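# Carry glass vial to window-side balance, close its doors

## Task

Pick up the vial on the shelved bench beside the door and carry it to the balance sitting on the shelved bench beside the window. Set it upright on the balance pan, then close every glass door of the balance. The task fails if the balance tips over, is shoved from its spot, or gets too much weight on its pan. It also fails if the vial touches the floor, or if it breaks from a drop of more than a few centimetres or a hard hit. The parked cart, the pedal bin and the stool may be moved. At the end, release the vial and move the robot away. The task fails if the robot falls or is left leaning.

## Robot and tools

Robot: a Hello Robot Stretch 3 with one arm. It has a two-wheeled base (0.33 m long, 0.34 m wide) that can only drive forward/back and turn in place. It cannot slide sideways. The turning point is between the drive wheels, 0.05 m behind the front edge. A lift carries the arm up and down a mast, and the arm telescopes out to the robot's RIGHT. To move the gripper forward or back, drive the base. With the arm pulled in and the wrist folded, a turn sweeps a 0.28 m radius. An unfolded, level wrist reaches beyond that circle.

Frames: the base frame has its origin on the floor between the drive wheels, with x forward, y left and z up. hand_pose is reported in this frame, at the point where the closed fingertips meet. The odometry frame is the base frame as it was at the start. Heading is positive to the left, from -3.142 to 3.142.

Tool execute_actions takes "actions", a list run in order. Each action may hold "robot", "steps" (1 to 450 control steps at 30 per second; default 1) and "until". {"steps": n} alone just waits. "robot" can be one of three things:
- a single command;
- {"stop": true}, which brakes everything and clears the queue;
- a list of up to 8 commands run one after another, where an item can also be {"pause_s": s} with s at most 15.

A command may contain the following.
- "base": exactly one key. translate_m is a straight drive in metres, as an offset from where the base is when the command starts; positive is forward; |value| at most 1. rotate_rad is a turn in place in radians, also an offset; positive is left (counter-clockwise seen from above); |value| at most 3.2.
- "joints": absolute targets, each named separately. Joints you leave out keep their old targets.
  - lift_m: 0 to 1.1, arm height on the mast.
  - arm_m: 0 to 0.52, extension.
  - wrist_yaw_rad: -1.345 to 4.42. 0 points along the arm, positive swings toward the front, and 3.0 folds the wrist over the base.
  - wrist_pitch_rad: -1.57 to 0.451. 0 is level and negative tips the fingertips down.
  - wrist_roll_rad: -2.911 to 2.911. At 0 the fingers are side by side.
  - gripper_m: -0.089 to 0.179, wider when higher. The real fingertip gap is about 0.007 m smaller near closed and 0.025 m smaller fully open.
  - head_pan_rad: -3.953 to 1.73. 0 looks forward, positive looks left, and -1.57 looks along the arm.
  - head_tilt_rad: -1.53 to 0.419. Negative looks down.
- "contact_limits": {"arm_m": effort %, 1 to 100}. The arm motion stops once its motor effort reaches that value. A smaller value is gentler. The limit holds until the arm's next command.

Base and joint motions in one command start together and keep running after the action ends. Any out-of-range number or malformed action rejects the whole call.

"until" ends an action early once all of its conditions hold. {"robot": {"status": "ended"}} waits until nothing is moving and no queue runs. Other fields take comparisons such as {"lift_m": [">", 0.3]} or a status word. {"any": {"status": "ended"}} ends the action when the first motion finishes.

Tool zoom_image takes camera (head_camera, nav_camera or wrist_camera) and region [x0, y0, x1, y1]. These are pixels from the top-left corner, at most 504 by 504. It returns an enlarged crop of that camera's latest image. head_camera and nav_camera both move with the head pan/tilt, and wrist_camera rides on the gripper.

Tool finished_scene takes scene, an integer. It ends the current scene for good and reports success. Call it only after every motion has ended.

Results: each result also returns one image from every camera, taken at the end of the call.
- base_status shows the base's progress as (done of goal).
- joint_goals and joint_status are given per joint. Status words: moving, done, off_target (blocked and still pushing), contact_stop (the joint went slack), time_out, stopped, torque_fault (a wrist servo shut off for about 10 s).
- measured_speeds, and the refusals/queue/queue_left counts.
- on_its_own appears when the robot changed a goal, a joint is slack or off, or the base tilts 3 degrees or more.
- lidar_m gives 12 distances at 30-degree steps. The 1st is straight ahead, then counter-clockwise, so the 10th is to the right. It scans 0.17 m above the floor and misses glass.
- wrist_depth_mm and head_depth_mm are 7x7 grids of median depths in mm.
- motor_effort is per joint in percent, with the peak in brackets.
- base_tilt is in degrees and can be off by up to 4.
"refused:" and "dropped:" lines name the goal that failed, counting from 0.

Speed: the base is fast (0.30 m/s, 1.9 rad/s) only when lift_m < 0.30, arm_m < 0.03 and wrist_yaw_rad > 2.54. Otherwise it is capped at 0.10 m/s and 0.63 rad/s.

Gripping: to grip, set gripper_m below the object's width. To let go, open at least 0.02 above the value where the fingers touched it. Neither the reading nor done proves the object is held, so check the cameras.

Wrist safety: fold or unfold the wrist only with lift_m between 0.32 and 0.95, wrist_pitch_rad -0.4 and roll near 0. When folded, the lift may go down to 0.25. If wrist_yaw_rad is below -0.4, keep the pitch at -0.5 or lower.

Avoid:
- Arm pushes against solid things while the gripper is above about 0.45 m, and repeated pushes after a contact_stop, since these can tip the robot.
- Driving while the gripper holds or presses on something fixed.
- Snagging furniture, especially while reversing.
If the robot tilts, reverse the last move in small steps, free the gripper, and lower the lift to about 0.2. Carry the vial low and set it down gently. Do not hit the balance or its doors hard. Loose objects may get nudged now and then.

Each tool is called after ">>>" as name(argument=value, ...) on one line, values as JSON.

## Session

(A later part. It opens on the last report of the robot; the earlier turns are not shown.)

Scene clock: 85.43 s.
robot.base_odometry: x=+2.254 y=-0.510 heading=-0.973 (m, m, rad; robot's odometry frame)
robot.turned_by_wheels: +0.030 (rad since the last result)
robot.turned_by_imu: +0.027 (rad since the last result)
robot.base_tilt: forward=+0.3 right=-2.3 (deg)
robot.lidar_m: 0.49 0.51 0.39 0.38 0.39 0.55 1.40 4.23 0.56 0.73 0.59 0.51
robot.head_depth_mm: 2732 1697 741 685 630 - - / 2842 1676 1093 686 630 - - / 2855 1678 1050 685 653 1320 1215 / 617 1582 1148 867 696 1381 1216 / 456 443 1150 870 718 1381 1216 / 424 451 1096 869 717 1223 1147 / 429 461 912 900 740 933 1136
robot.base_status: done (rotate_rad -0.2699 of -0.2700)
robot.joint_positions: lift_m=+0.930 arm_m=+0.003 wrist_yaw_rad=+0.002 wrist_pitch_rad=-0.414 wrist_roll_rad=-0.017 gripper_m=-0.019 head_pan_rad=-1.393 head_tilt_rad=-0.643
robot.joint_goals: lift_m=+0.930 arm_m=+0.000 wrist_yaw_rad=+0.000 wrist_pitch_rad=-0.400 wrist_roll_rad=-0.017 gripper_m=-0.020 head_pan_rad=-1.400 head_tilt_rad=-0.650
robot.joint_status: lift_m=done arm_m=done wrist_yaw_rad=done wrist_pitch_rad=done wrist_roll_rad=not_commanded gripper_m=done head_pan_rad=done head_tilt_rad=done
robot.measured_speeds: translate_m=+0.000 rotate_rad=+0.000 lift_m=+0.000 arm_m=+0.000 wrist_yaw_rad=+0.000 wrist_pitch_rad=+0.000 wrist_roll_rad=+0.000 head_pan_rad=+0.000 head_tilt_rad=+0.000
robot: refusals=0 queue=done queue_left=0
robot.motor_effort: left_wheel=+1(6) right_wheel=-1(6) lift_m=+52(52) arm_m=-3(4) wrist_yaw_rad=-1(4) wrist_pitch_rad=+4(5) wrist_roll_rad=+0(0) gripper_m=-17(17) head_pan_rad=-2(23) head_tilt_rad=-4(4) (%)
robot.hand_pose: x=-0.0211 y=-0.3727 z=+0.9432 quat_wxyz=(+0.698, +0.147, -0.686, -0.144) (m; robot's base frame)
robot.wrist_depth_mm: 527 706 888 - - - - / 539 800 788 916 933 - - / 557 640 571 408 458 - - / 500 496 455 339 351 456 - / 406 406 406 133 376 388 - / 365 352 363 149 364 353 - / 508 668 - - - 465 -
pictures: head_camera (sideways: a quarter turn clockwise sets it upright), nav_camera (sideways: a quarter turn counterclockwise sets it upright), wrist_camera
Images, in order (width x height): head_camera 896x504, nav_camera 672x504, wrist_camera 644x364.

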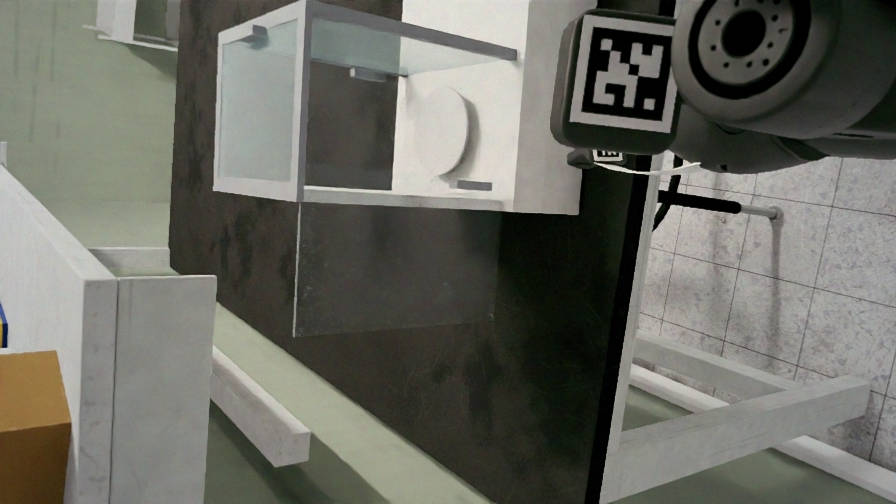

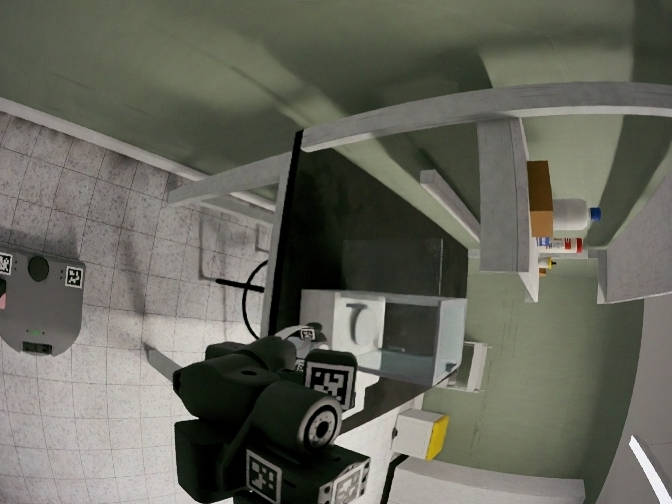

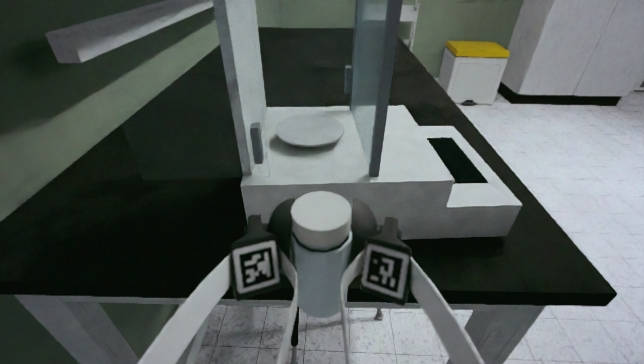

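>>> execute_actions(actions=[{"robot":[{"base":{"rotate_rad":0.06}},{"base":{"translate_m":-0.028},"joints":{"arm_m":0.12}},{"joints":{"arm_m":0.25},"contact_limits":{"arm_m":9}},{"joints":{"lift_m":0.912}}],"steps":450,"until":{"robot":{"status":"ended"}}}])

Scene clock: 92.97 s.
robot.base_odometry: x=+2.236 y=-0.488 heading=-0.913 (m, m, rad; robot's odometry frame)
robot.turned_by_wheels: +0.060 (rad since the last result)
robot.turned_by_imu: +0.058 (rad since the last result)
robot.base_tilt: forward=+0.3 right=-2.1 (deg)
robot.lidar_m: 0.52 0.50 0.39 0.38 0.40 0.59 1.37 3.84 0.54 0.73 0.61 0.53
robot.head_depth_mm: 2796 1689 910 - 644 1322 1215 / 2809 1692 1205 - 652 1352 1210 / 2320 1684 1051 708 660 1349 1214 / 614 1498 1146 867 697 1415 1214 / 455 450 1147 871 718 1359 1212 / 433 462 1048 868 739 1170 1147 / 442 475 895 887 764 1008 1140
robot.base_status: done (translate_m -0.0280 of -0.0280)
robot.joint_positions: lift_m=+0.912 arm_m=+0.250 wrist_yaw_rad=+0.001 wrist_pitch_rad=-0.414 wrist_roll_rad=-0.017 gripper_m=-0.019 head_pan_rad=-1.393 head_tilt_rad=-0.643
robot.joint_goals: lift_m=+0.912 arm_m=+0.250 wrist_yaw_rad=+0.000 wrist_pitch_rad=-0.400 wrist_roll_rad=-0.017 gripper_m=-0.020 head_pan_rad=-1.400 head_tilt_rad=-0.650
robot.joint_status: lift_m=done arm_m=done wrist_yaw_rad=done wrist_pitch_rad=done wrist_roll_rad=not_commanded gripper_m=done head_pan_rad=done head_tilt_rad=done
robot.measured_speeds: translate_m=+0.000 rotate_rad=+0.000 lift_m=+0.000 arm_m=+0.000 wrist_yaw_rad=+0.000 wrist_pitch_rad=+0.000 wrist_roll_rad=+0.000 head_pan_rad=+0.000 head_tilt_rad=+0.000
robot: refusals=0 queue=done queue_left=0
robot.motor_effort: left_wheel=-2(7) right_wheel=+2(5) lift_m=+27(52) arm_m=+4(4) wrist_yaw_rad=-1(2) wrist_pitch_rad=+4(4) wrist_roll_rad=+0(0) gripper_m=-17(17) head_pan_rad=-2(2) head_tilt_rad=-4(4) (%)
robot.contact_limits: arm_m 9 (drawing in: default 18, maximum 29; extending or still: default 24, maximum 40)
robot.hand_pose: x=-0.0212 y=-0.6195 z=+0.9259 quat_wxyz=(+0.698, +0.147, -0.686, -0.144) (m; robot's base frame)
robot.wrist_depth_mm: 96 125 - - - - - / 96 125 788 850 866 - - / 96 127 545 612 601 679 - / 96 126 250 464 447 467 - / 96 127 221 132 249 275 413 / 97 127 184 150 209 208 235 / 97 118 173 168 179 179 60
pictures: head_camera (sideways: a quarter turn clockwise sets it upright), nav_camera (sideways: a quarter turn counterclockwise sets it upright), wrist_camera
Images, in order (width x height): head_camera 896x504, nav_camera 672x504, wrist_camera 644x364.

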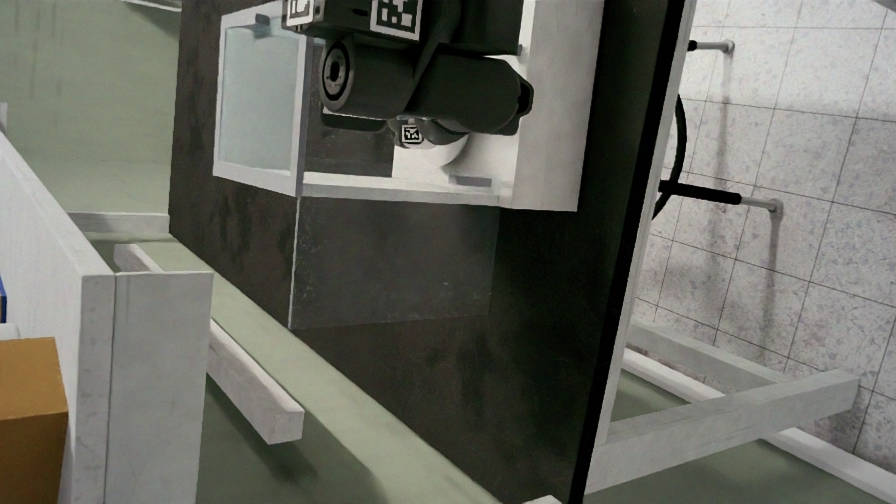

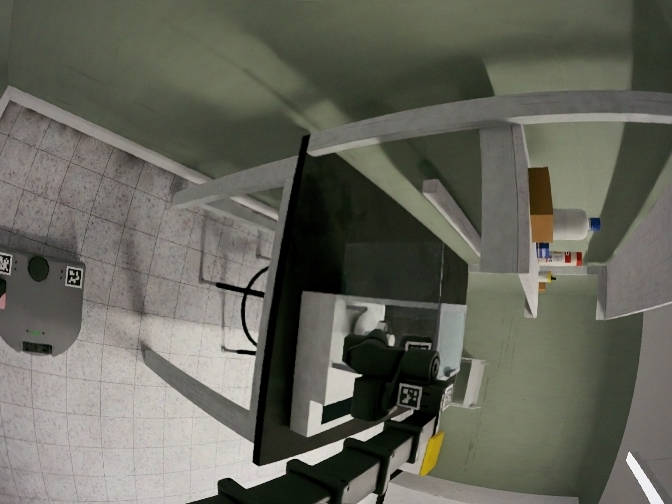

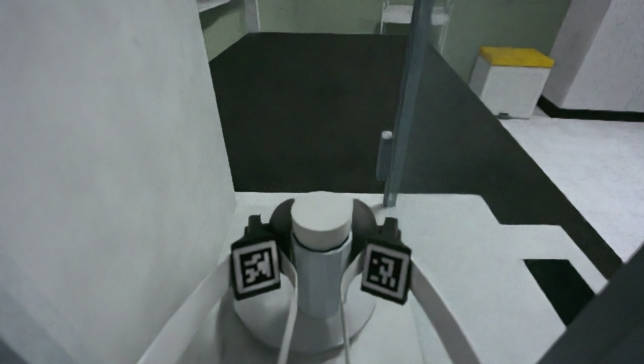

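>>> execute_actions(actions=[{"robot":[{"joints":{"lift_m":0.903,"arm_m":0.258}},{"joints":{"gripper_m":0.055}},{"joints":{"arm_m":0.07}},{"base":{"translate_m":0.06},"joints":{"gripper_m":0.04,"lift_m":0.822,"wrist_pitch_rad":-0.1}},{"joints":{"arm_m":0.1}}],"steps":400,"until":{"robot":{"status":"ended"}}}])

Scene clock: 100.93 s.
robot.base_odometry: x=+2.273 y=-0.536 heading=-0.913 (m, m, rad; robot's odometry frame)
robot.turned_by_wheels: +0.000 (rad since the last result)
robot.turned_by_imu: -0.002 (rad since the last result)
robot.base_tilt: forward=+0.3 right=-2.1 (deg)
robot.lidar_m: 0.46 0.49 0.38 0.37 0.40 0.58 1.43 3.87 0.57 0.73 0.58 0.47
robot.head_depth_mm: 2793 1693 1094 663 632 - - / 2849 1686 1049 685 - - 1169 / 520 1403 1144 867 698 1385 1216 / 453 442 1148 869 717 1409 1213 / 424 454 1144 871 718 1338 1191 / 439 466 938 868 740 913 1154 / 456 479 798 793 740 951 1020
robot.base_status: done (translate_m +0.0600 of +0.0600)
robot.joint_positions: lift_m=+0.822 arm_m=+0.100 wrist_yaw_rad=+0.001 wrist_pitch_rad=-0.123 wrist_roll_rad=-0.017 gripper_m=+0.040 head_pan_rad=-1.393 head_tilt_rad=-0.643
robot.joint_goals: lift_m=+0.822 arm_m=+0.100 wrist_yaw_rad=+0.000 wrist_pitch_rad=-0.100 wrist_roll_rad=-0.017 gripper_m=+0.040 head_pan_rad=-1.400 head_tilt_rad=-0.650
robot.joint_status: lift_m=done arm_m=done wrist_yaw_rad=done wrist_pitch_rad=done wrist_roll_rad=not_commanded gripper_m=done head_pan_rad=done head_tilt_rad=done
robot.measured_speeds: translate_m=+0.000 rotate_rad=+0.000 lift_m=+0.000 arm_m=+0.000 wrist_yaw_rad=+0.000 wrist_pitch_rad=+0.000 wrist_roll_rad=+0.000 head_pan_rad=+0.000 head_tilt_rad=+0.000
robot: refusals=0 queue=done queue_left=0
robot.motor_effort: left_wheel=-2(3) right_wheel=+2(5) lift_m=+27(29) arm_m=+3(5) wrist_yaw_rad=+0(2) wrist_pitch_rad=+7(7) wrist_roll_rad=+0(0) gripper_m=+0(77) head_pan_rad=-3(3) head_tilt_rad=-4(4) (%)
robot.hand_pose: x=-0.0211 y=-0.4959 z=+0.9058 quat_wxyz=(+0.712, +0.044, -0.699, -0.043) (m; robot's base frame)
robot.wrist_depth_mm: 462 643 - - - - - / 458 591 - - - - - / 464 653 - 917 - - - / 471 591 652 319 304 369 - / 441 438 458 231 249 234 382 / 331 330 317 206 207 204 206 / 264 269 271 218 216 217 218
pictures: head_camera (sideways: a quarter turn clockwise sets it upright), nav_camera (sideways: a quarter turn counterclockwise sets it upright), wrist_camera
Images, in order (width x height): head_camera 896x504, nav_camera 672x504, wrist_camera 644x364.

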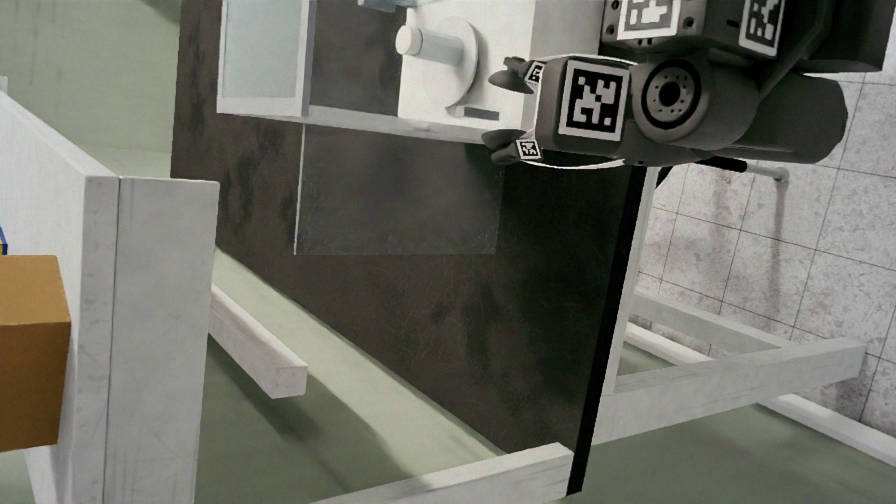

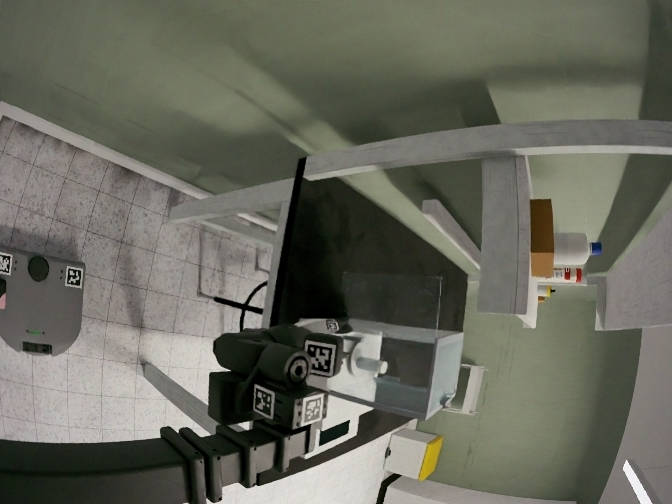

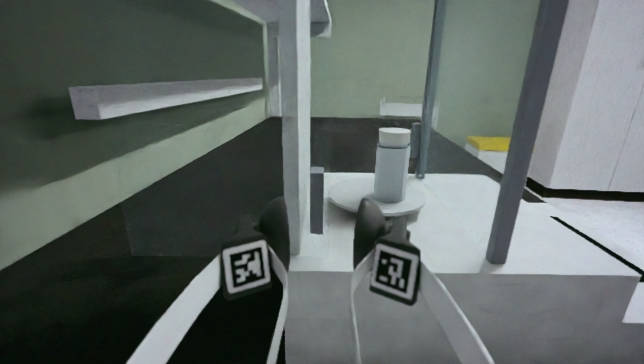

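>>> execute_actions(actions=[{"robot":[{"joints":{"arm_m":0.119},"contact_limits":{"arm_m":8}},{"base":{"translate_m":-0.112}}],"steps":400,"until":{"robot":{"status":"ended"}}}])

Scene clock: 104.73 s.
robot.base_odometry: x=+2.205 y=-0.447 heading=-0.913 (m, m, rad; robot's odometry frame)
robot.turned_by_wheels: +0.001 (rad since the last result)
robot.turned_by_imu: +0.000 (rad since the last result)
robot.base_tilt: forward=+0.3 right=-2.0 (deg)
robot.lidar_m: 0.57 0.50 0.39 0.38 0.41 0.60 1.32 4.15 0.52 0.73 0.64 0.58
robot.head_depth_mm: 2750 1687 1141 718 631 - 952 / 2832 1677 1006 683 - - 1189 / 2688 1684 1093 685 660 1381 1218 / 1619 1683 719 708 677 1381 1210 / 615 1358 1143 868 720 1412 1216 / 454 459 1128 866 739 1319 1168 / 442 473 966 872 763 951 1174
robot.base_status: done (translate_m -0.1120 of -0.1120)
robot.joint_positions: lift_m=+0.822 arm_m=+0.119 wrist_yaw_rad=+0.042 wrist_pitch_rad=-0.122 wrist_roll_rad=-0.017 gripper_m=+0.040 head_pan_rad=-1.393 head_tilt_rad=-0.643
robot.joint_goals: lift_m=+0.822 arm_m=+0.119 wrist_yaw_rad=+0.000 wrist_pitch_rad=-0.100 wrist_roll_rad=-0.017 gripper_m=+0.040 head_pan_rad=-1.400 head_tilt_rad=-0.650
robot.joint_status: lift_m=done arm_m=done wrist_yaw_rad=done wrist_pitch_rad=done wrist_roll_rad=not_commanded gripper_m=done head_pan_rad=done head_tilt_rad=done
robot.measured_speeds: translate_m=+0.000 rotate_rad=+0.000 lift_m=+0.000 arm_m=+0.000 wrist_yaw_rad=+0.000 wrist_pitch_rad=+0.000 wrist_roll_rad=+0.000 head_pan_rad=+0.000 head_tilt_rad=+0.000
robot: refusals=0 queue=done queue_left=0
robot.on_its_own: wrist_yaw_rad is at rest, and its effort (-37) is outside its rest range (-12 to +12)
robot.motor_effort: left_wheel=+6(7) right_wheel=-16(15) lift_m=+27(27) arm_m=+2(4) wrist_yaw_rad=-37(36) wrist_pitch_rad=+7(7) wrist_roll_rad=+0(0) gripper_m=+8(8) head_pan_rad=-2(2) head_tilt_rad=-4(4) (%)
robot.contact_limits: arm_m 8 (drawing in: default 18, maximum 29; extending or still: default 24, maximum 40)
robot.hand_pose: x=-0.0109 y=-0.5148 z=+0.9059 quat_wxyz=(+0.713, +0.059, -0.698, -0.028) (m; robot's base frame)
robot.wrist_depth_mm: 527 184 - - - - - / 506 187 - - - - - / 549 201 347 919 - - - / 543 220 285 281 591 - - / 437 239 247 245 246 348 - / 331 194 188 185 187 223 - / 267 258 198 193 190 191 199
pictures: head_camera (sideways: a quarter turn clockwise sets it upright), nav_camera (sideways: a quarter turn counterclockwise sets it upright), wrist_camera
Images, in order (width x height): head_camera 896x504, nav_camera 672x504, wrist_camera 644x364.

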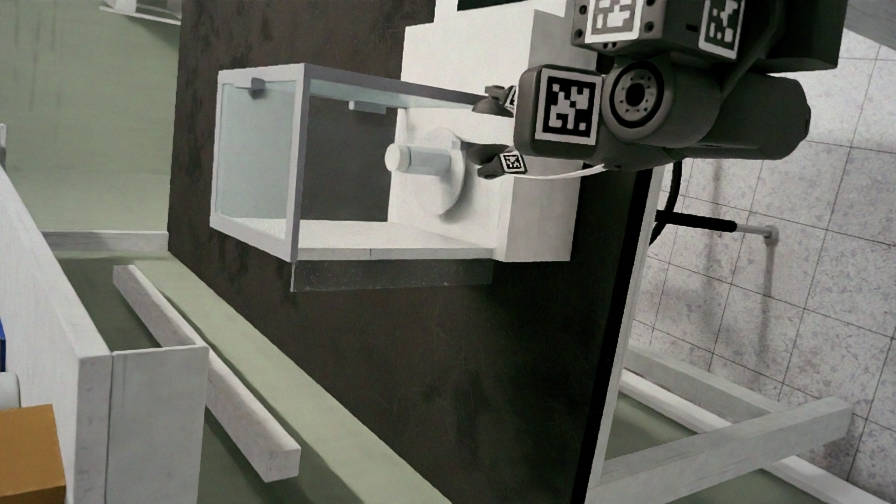

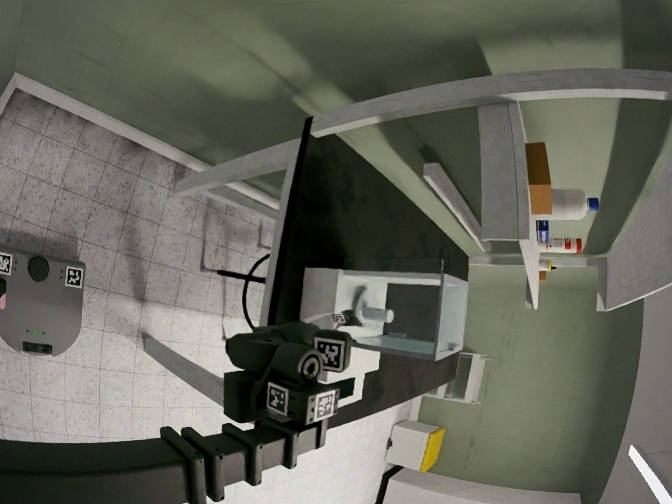

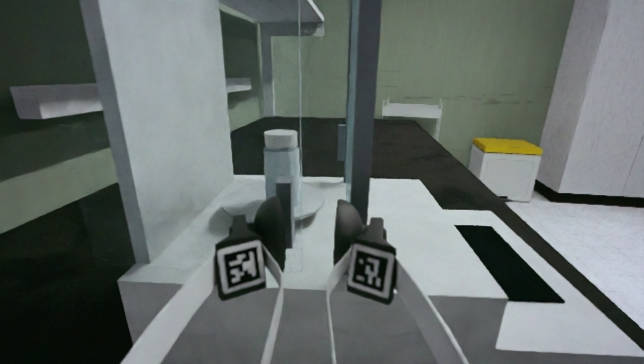

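Right pad caught the post; back off, open wider.

>>> execute_actions(actions=[{"robot":[{"base":{"translate_m":0.016}},{"joints":{"arm_m":0.1}},{"joints":{"gripper_m":0.08},"base":{"translate_m":-0.008}},{"joints":{"arm_m":0.12},"contact_limits":{"arm_m":8}},{"base":{"translate_m":-0.035}}],"steps":400,"until":{"robot":{"status":"ended"}}}])

Scene clock: 112.50 s.
robot.base_odometry: x=+2.188 y=-0.426 heading=-0.913 (m, m, rad; robot's odometry frame)
robot.turned_by_wheels: -0.001 (rad since the last result)
robot.turned_by_imu: -0.003 (rad since the last result)
robot.base_tilt: forward=+0.2 right=-2.3 (deg)
robot.lidar_m: 0.60 0.50 0.39 0.39 0.41 0.60 1.29 4.12 0.51 0.74 0.66 0.61
robot.head_depth_mm: 2757 1682 1146 741 649 - 914 / 2833 1691 1051 685 - - 1192 / 2762 1692 1095 685 660 1382 1216 / 1746 1696 692 676 667 1361 1216 / 753 1421 1149 870 719 1411 1215 / 524 1007 1145 866 740 1326 1192 / 455 470 1009 867 761 980 1169
robot.base_status: done (translate_m -0.0350 of -0.0350)
robot.joint_positions: lift_m=+0.822 arm_m=+0.120 wrist_yaw_rad=+0.065 wrist_pitch_rad=-0.122 wrist_roll_rad=-0.017 gripper_m=+0.080 head_pan_rad=-1.393 head_tilt_rad=-0.643
robot.joint_goals: lift_m=+0.822 arm_m=+0.120 wrist_yaw_rad=+0.059 wrist_pitch_rad=-0.100 wrist_roll_rad=-0.017 gripper_m=+0.080 head_pan_rad=-1.400 head_tilt_rad=-0.650
robot.joint_status: lift_m=done arm_m=done wrist_yaw_rad=done wrist_pitch_rad=done wrist_roll_rad=not_commanded gripper_m=done head_pan_rad=done head_tilt_rad=done
robot.measured_speeds: translate_m=+0.000 rotate_rad=+0.000 lift_m=+0.000 arm_m=+0.000 wrist_yaw_rad=+0.000 wrist_pitch_rad=+0.000 wrist_roll_rad=+0.000 head_pan_rad=+0.000 head_tilt_rad=+0.000
robot: refusals=0 queue=done queue_left=0
robot.on_its_own: wrist_yaw_rad is held at +0.059, not at your +0.000, by its stall guard, which is not easing now
robot.motor_effort: left_wheel=-1(6) right_wheel=-1(15) lift_m=+27(27) arm_m=+3(4) wrist_yaw_rad=-4(36) wrist_pitch_rad=+7(7) wrist_roll_rad=+0(0) gripper_m=-2(78) head_pan_rad=-2(3) head_tilt_rad=-4(4) (%)
robot.contact_limits: arm_m 8 (drawing in: default 18, maximum 29; extending or still: default 24, maximum 40)
robot.hand_pose: x=-0.0052 y=-0.5154 z=+0.9059 quat_wxyz=(+0.713, +0.067, -0.698, -0.020) (m; robot's base frame)
robot.wrist_depth_mm: 174 216 - - - - - / 445 219 - - - - - / 521 221 326 - - - - / 558 223 276 346 656 - - / 438 225 229 245 264 425 - / 334 192 189 185 182 247 - / 266 203 198 193 188 199 254
pictures: head_camera (sideways: a quarter turn clockwise sets it upright), nav_camera (sideways: a quarter turn counterclockwise sets it upright), wrist_camera
Images, in order (width x height): head_camera 896x504, nav_camera 672x504, wrist_camera 644x364.

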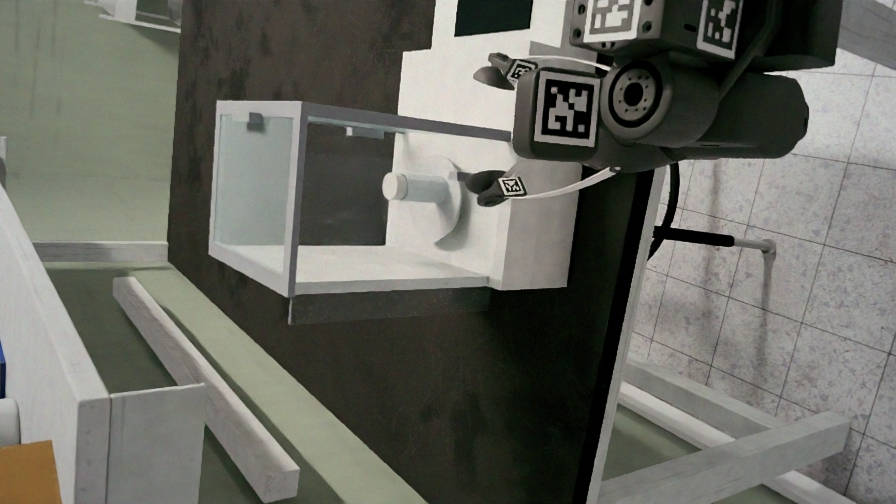

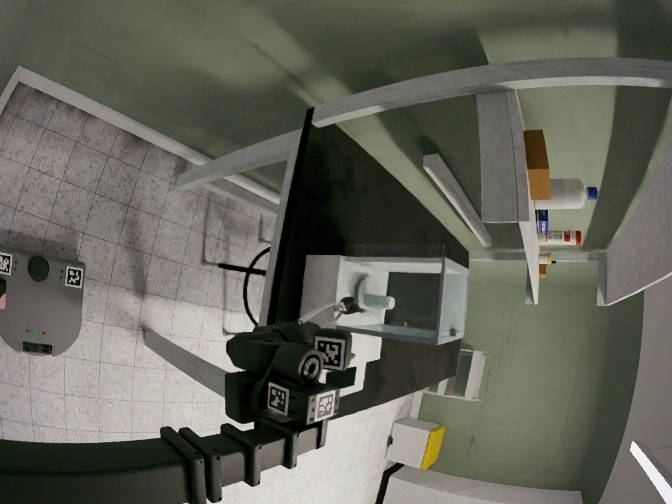

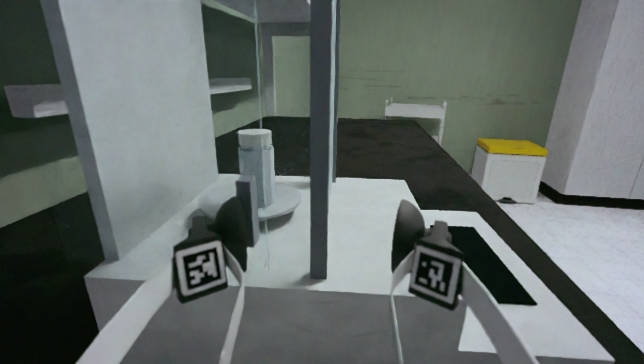

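>>> execute_actions(actions=[{"robot":[{"base":{"translate_m":-0.031},"joints":{"arm_m":0.122}},{"base":{"translate_m":0.02}},{"joints":{"arm_m":0.0}}],"steps":400,"until":{"robot":{"status":"ended"}}}])

Scene clock: 118.40 s.
robot.base_odometry: x=+2.181 y=-0.417 heading=-0.913 (m, m, rad; robot's odometry frame)
robot.turned_by_wheels: +0.000 (rad since the last result)
robot.turned_by_imu: -0.002 (rad since the last result)
robot.base_tilt: forward=+0.4 right=-2.1 (deg)
robot.lidar_m: 0.61 0.51 0.39 0.39 0.41 0.61 1.28 4.12 0.50 0.74 0.66 0.62
robot.head_depth_mm: 2714 1680 1142 760 651 730 856 / 2837 1680 1093 684 645 631 - / 2770 1681 1094 684 655 1366 1214 / 1754 1686 1052 684 670 1381 1219 / 754 1449 1099 840 698 1414 1217 / 526 1103 1149 868 739 1318 1193 / 456 469 1035 870 761 1014 1166
robot.base_status: done (translate_m +0.0200 of +0.0200)
robot.joint_positions: lift_m=+0.822 arm_m=+0.003 wrist_yaw_rad=+0.061 wrist_pitch_rad=-0.122 wrist_roll_rad=-0.017 gripper_m=+0.080 head_pan_rad=-1.393 head_tilt_rad=-0.643
robot.joint_goals: lift_m=+0.822 arm_m=+0.000 wrist_yaw_rad=+0.059 wrist_pitch_rad=-0.100 wrist_roll_rad=-0.017 gripper_m=+0.080 head_pan_rad=-1.400 head_tilt_rad=-0.650
robot.joint_status: lift_m=done arm_m=done wrist_yaw_rad=done wrist_pitch_rad=done wrist_roll_rad=not_commanded gripper_m=done head_pan_rad=done head_tilt_rad=done
robot.measured_speeds: translate_m=+0.000 rotate_rad=+0.000 lift_m=+0.000 arm_m=+0.000 wrist_yaw_rad=+0.000 wrist_pitch_rad=+0.000 wrist_roll_rad=+0.000 head_pan_rad=+0.000 head_tilt_rad=+0.000
robot: refusals=0 queue=done queue_left=0
robot.on_its_own: wrist_yaw_rad is held at +0.059, not at your +0.000, by its stall guard, which is not easing now
robot.motor_effort: left_wheel=-2(3) right_wheel=+2(7) lift_m=+27(27) arm_m=-3(4) wrist_yaw_rad=-1(9) wrist_pitch_rad=+7(7) wrist_roll_rad=+0(0) gripper_m=+1(2) head_pan_rad=-2(3) head_tilt_rad=-4(4) (%)
robot.hand_pose: x=-0.0062 y=-0.3988 z=+0.9059 quat_wxyz=(+0.713, +0.065, -0.698, -0.022) (m; robot's base frame)
robot.wrist_depth_mm: 577 703 413 - - - - / 568 681 427 - - - - / 580 759 393 - - - - / 581 649 351 362 468 - - / 434 437 302 299 301 512 - / 331 334 320 311 308 323 - / 352 292 279 273 271 274 284
pictures: head_camera (sideways: a quarter turn clockwise sets it upright), nav_camera (sideways: a quarter turn counterclockwise sets it upright), wrist_camera
Images, in order (width x height): head_camera 896x504, nav_camera 672x504, wrist_camera 644x364.

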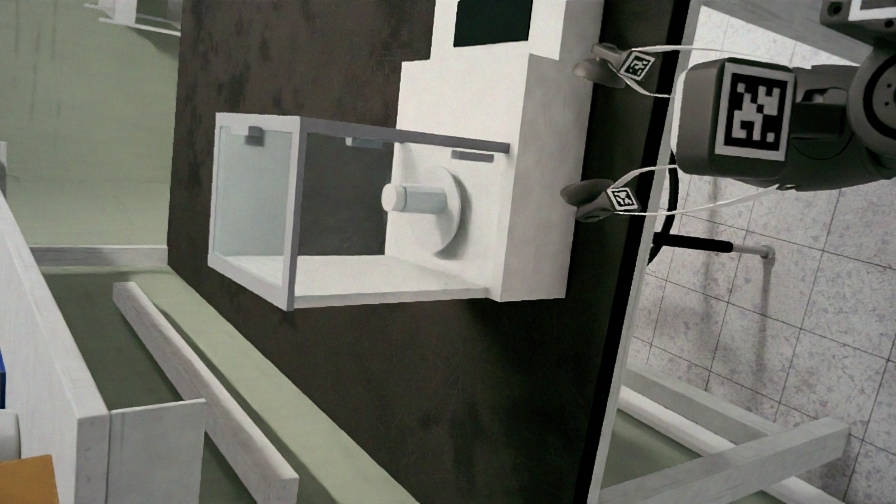

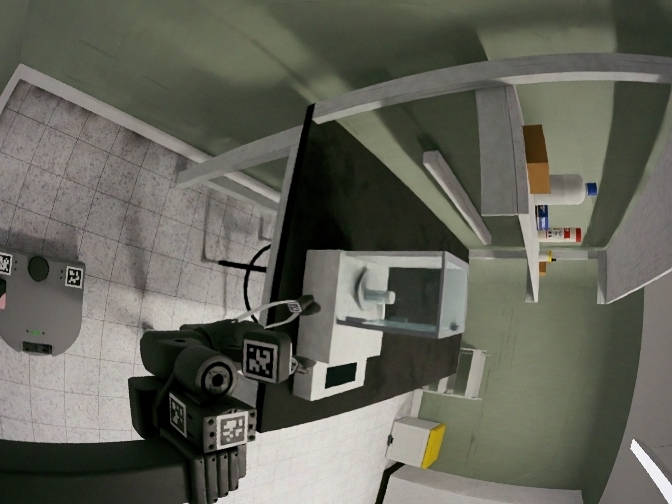

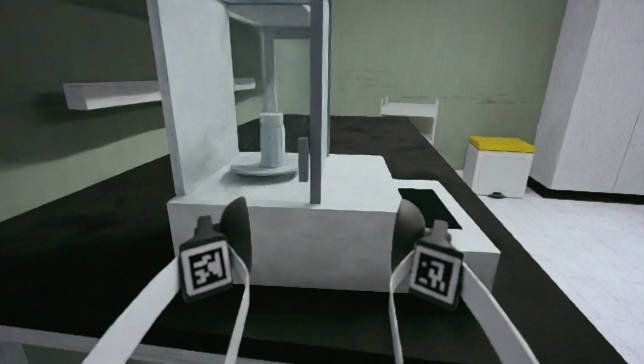

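>>> execute_actions(actions=[{"robot":{"base":{"translate_m":-0.25},"joints":{"wrist_yaw_rad":1.6}},"steps":400,"until":{"robot":{"status":"ended"}}}])

>>> finished_scene(scene=2)

Scene clock: 123.07 s.
robot.base_odometry: x=+2.029 y=-0.219 heading=-0.913 (m, m, rad; robot's odometry frame)
robot.turned_by_wheels: +0.000 (rad since the last result)
robot.turned_by_imu: -0.001 (rad since the last result)
robot.base_tilt: forward=+0.3 right=-2.1 (deg)
robot.lidar_m: 0.86 0.53 0.42 0.41 0.44 0.64 1.03 3.91 2.99 0.47 0.82 0.84
robot.head_depth_mm: 2707 2924 2753 2088 1684 1416 - / 2797 2589 1263 1951 1647 1407 - / 2839 1685 1145 866 698 797 1171 / 2708 1684 1143 767 675 1320 1165 / 2030 1695 1145 720 680 1387 1268 / 1619 1591 1100 685 699 1384 1237 / 1345 1400 784 710 719 1413 1214
robot.base_status: done (translate_m -0.2500 of -0.2500)
robot.joint_positions: lift_m=+0.822 arm_m=+0.003 wrist_yaw_rad=+1.597 wrist_pitch_rad=-0.122 wrist_roll_rad=-0.017 gripper_m=+0.080 head_pan_rad=-1.393 head_tilt_rad=-0.643
robot.joint_goals: lift_m=+0.822 arm_m=+0.000 wrist_yaw_rad=+1.600 wrist_pitch_rad=-0.100 wrist_roll_rad=-0.017 gripper_m=+0.080 head_pan_rad=-1.400 head_tilt_rad=-0.650
robot.joint_status: lift_m=done arm_m=done wrist_yaw_rad=done wrist_pitch_rad=done wrist_roll_rad=not_commanded gripper_m=done head_pan_rad=done head_tilt_rad=done
robot.measured_speeds: translate_m=+0.000 rotate_rad=+0.000 lift_m=+0.000 arm_m=+0.000 wrist_yaw_rad=+0.000 wrist_pitch_rad=+0.000 wrist_roll_rad=+0.000 head_pan_rad=+0.000 head_tilt_rad=+0.000
robot: refusals=0 queue=done queue_left=0
robot.motor_effort: left_wheel=-2(7) right_wheel=+2(3) lift_m=+27(27) arm_m=-3(4) wrist_yaw_rad=+2(3) wrist_pitch_rad=+7(7) wrist_roll_rad=+0(0) gripper_m=+1(0) head_pan_rad=-2(2) head_tilt_rad=-4(4) (%)
robot.hand_pose: x=+0.2299 y=-0.1412 z=+0.9059 quat_wxyz=(+0.528, +0.532, -0.457, +0.480) (m; robot's base frame)
robot.wrist_depth_mm: 535 713 704 691 667 613 619 / 536 734 734 707 690 666 660 / 545 754 785 748 729 712 670 / 534 754 821 784 757 669 701 / 560 772 873 853 807 633 457 / 562 748 935 904 871 810 382 / 567 868 - 963 942 851 825
pictures: head_camera (sideways: a quarter turn clockwise sets it upright), nav_camera (sideways: a quarter turn counterclockwise sets it upright), wrist_camera
Images, in order (width x height): head_camera 896x504, nav_camera 672x504, wrist_camera 644x364.

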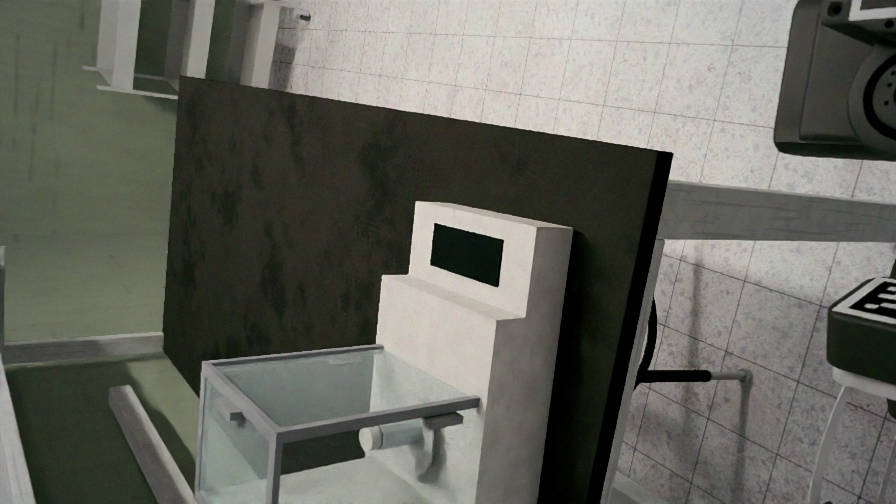

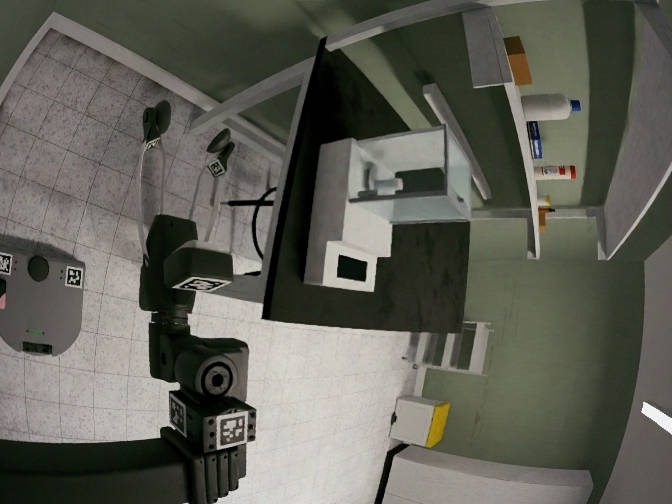

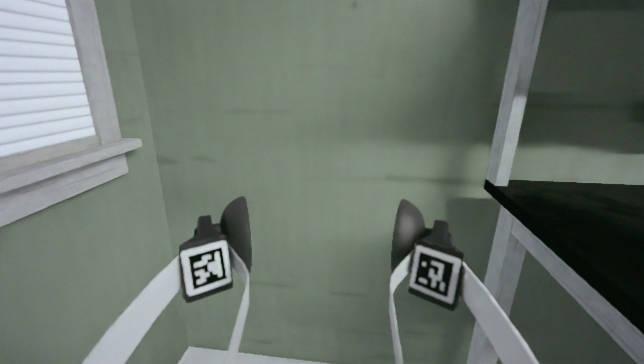

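The scene is finished: the task was done.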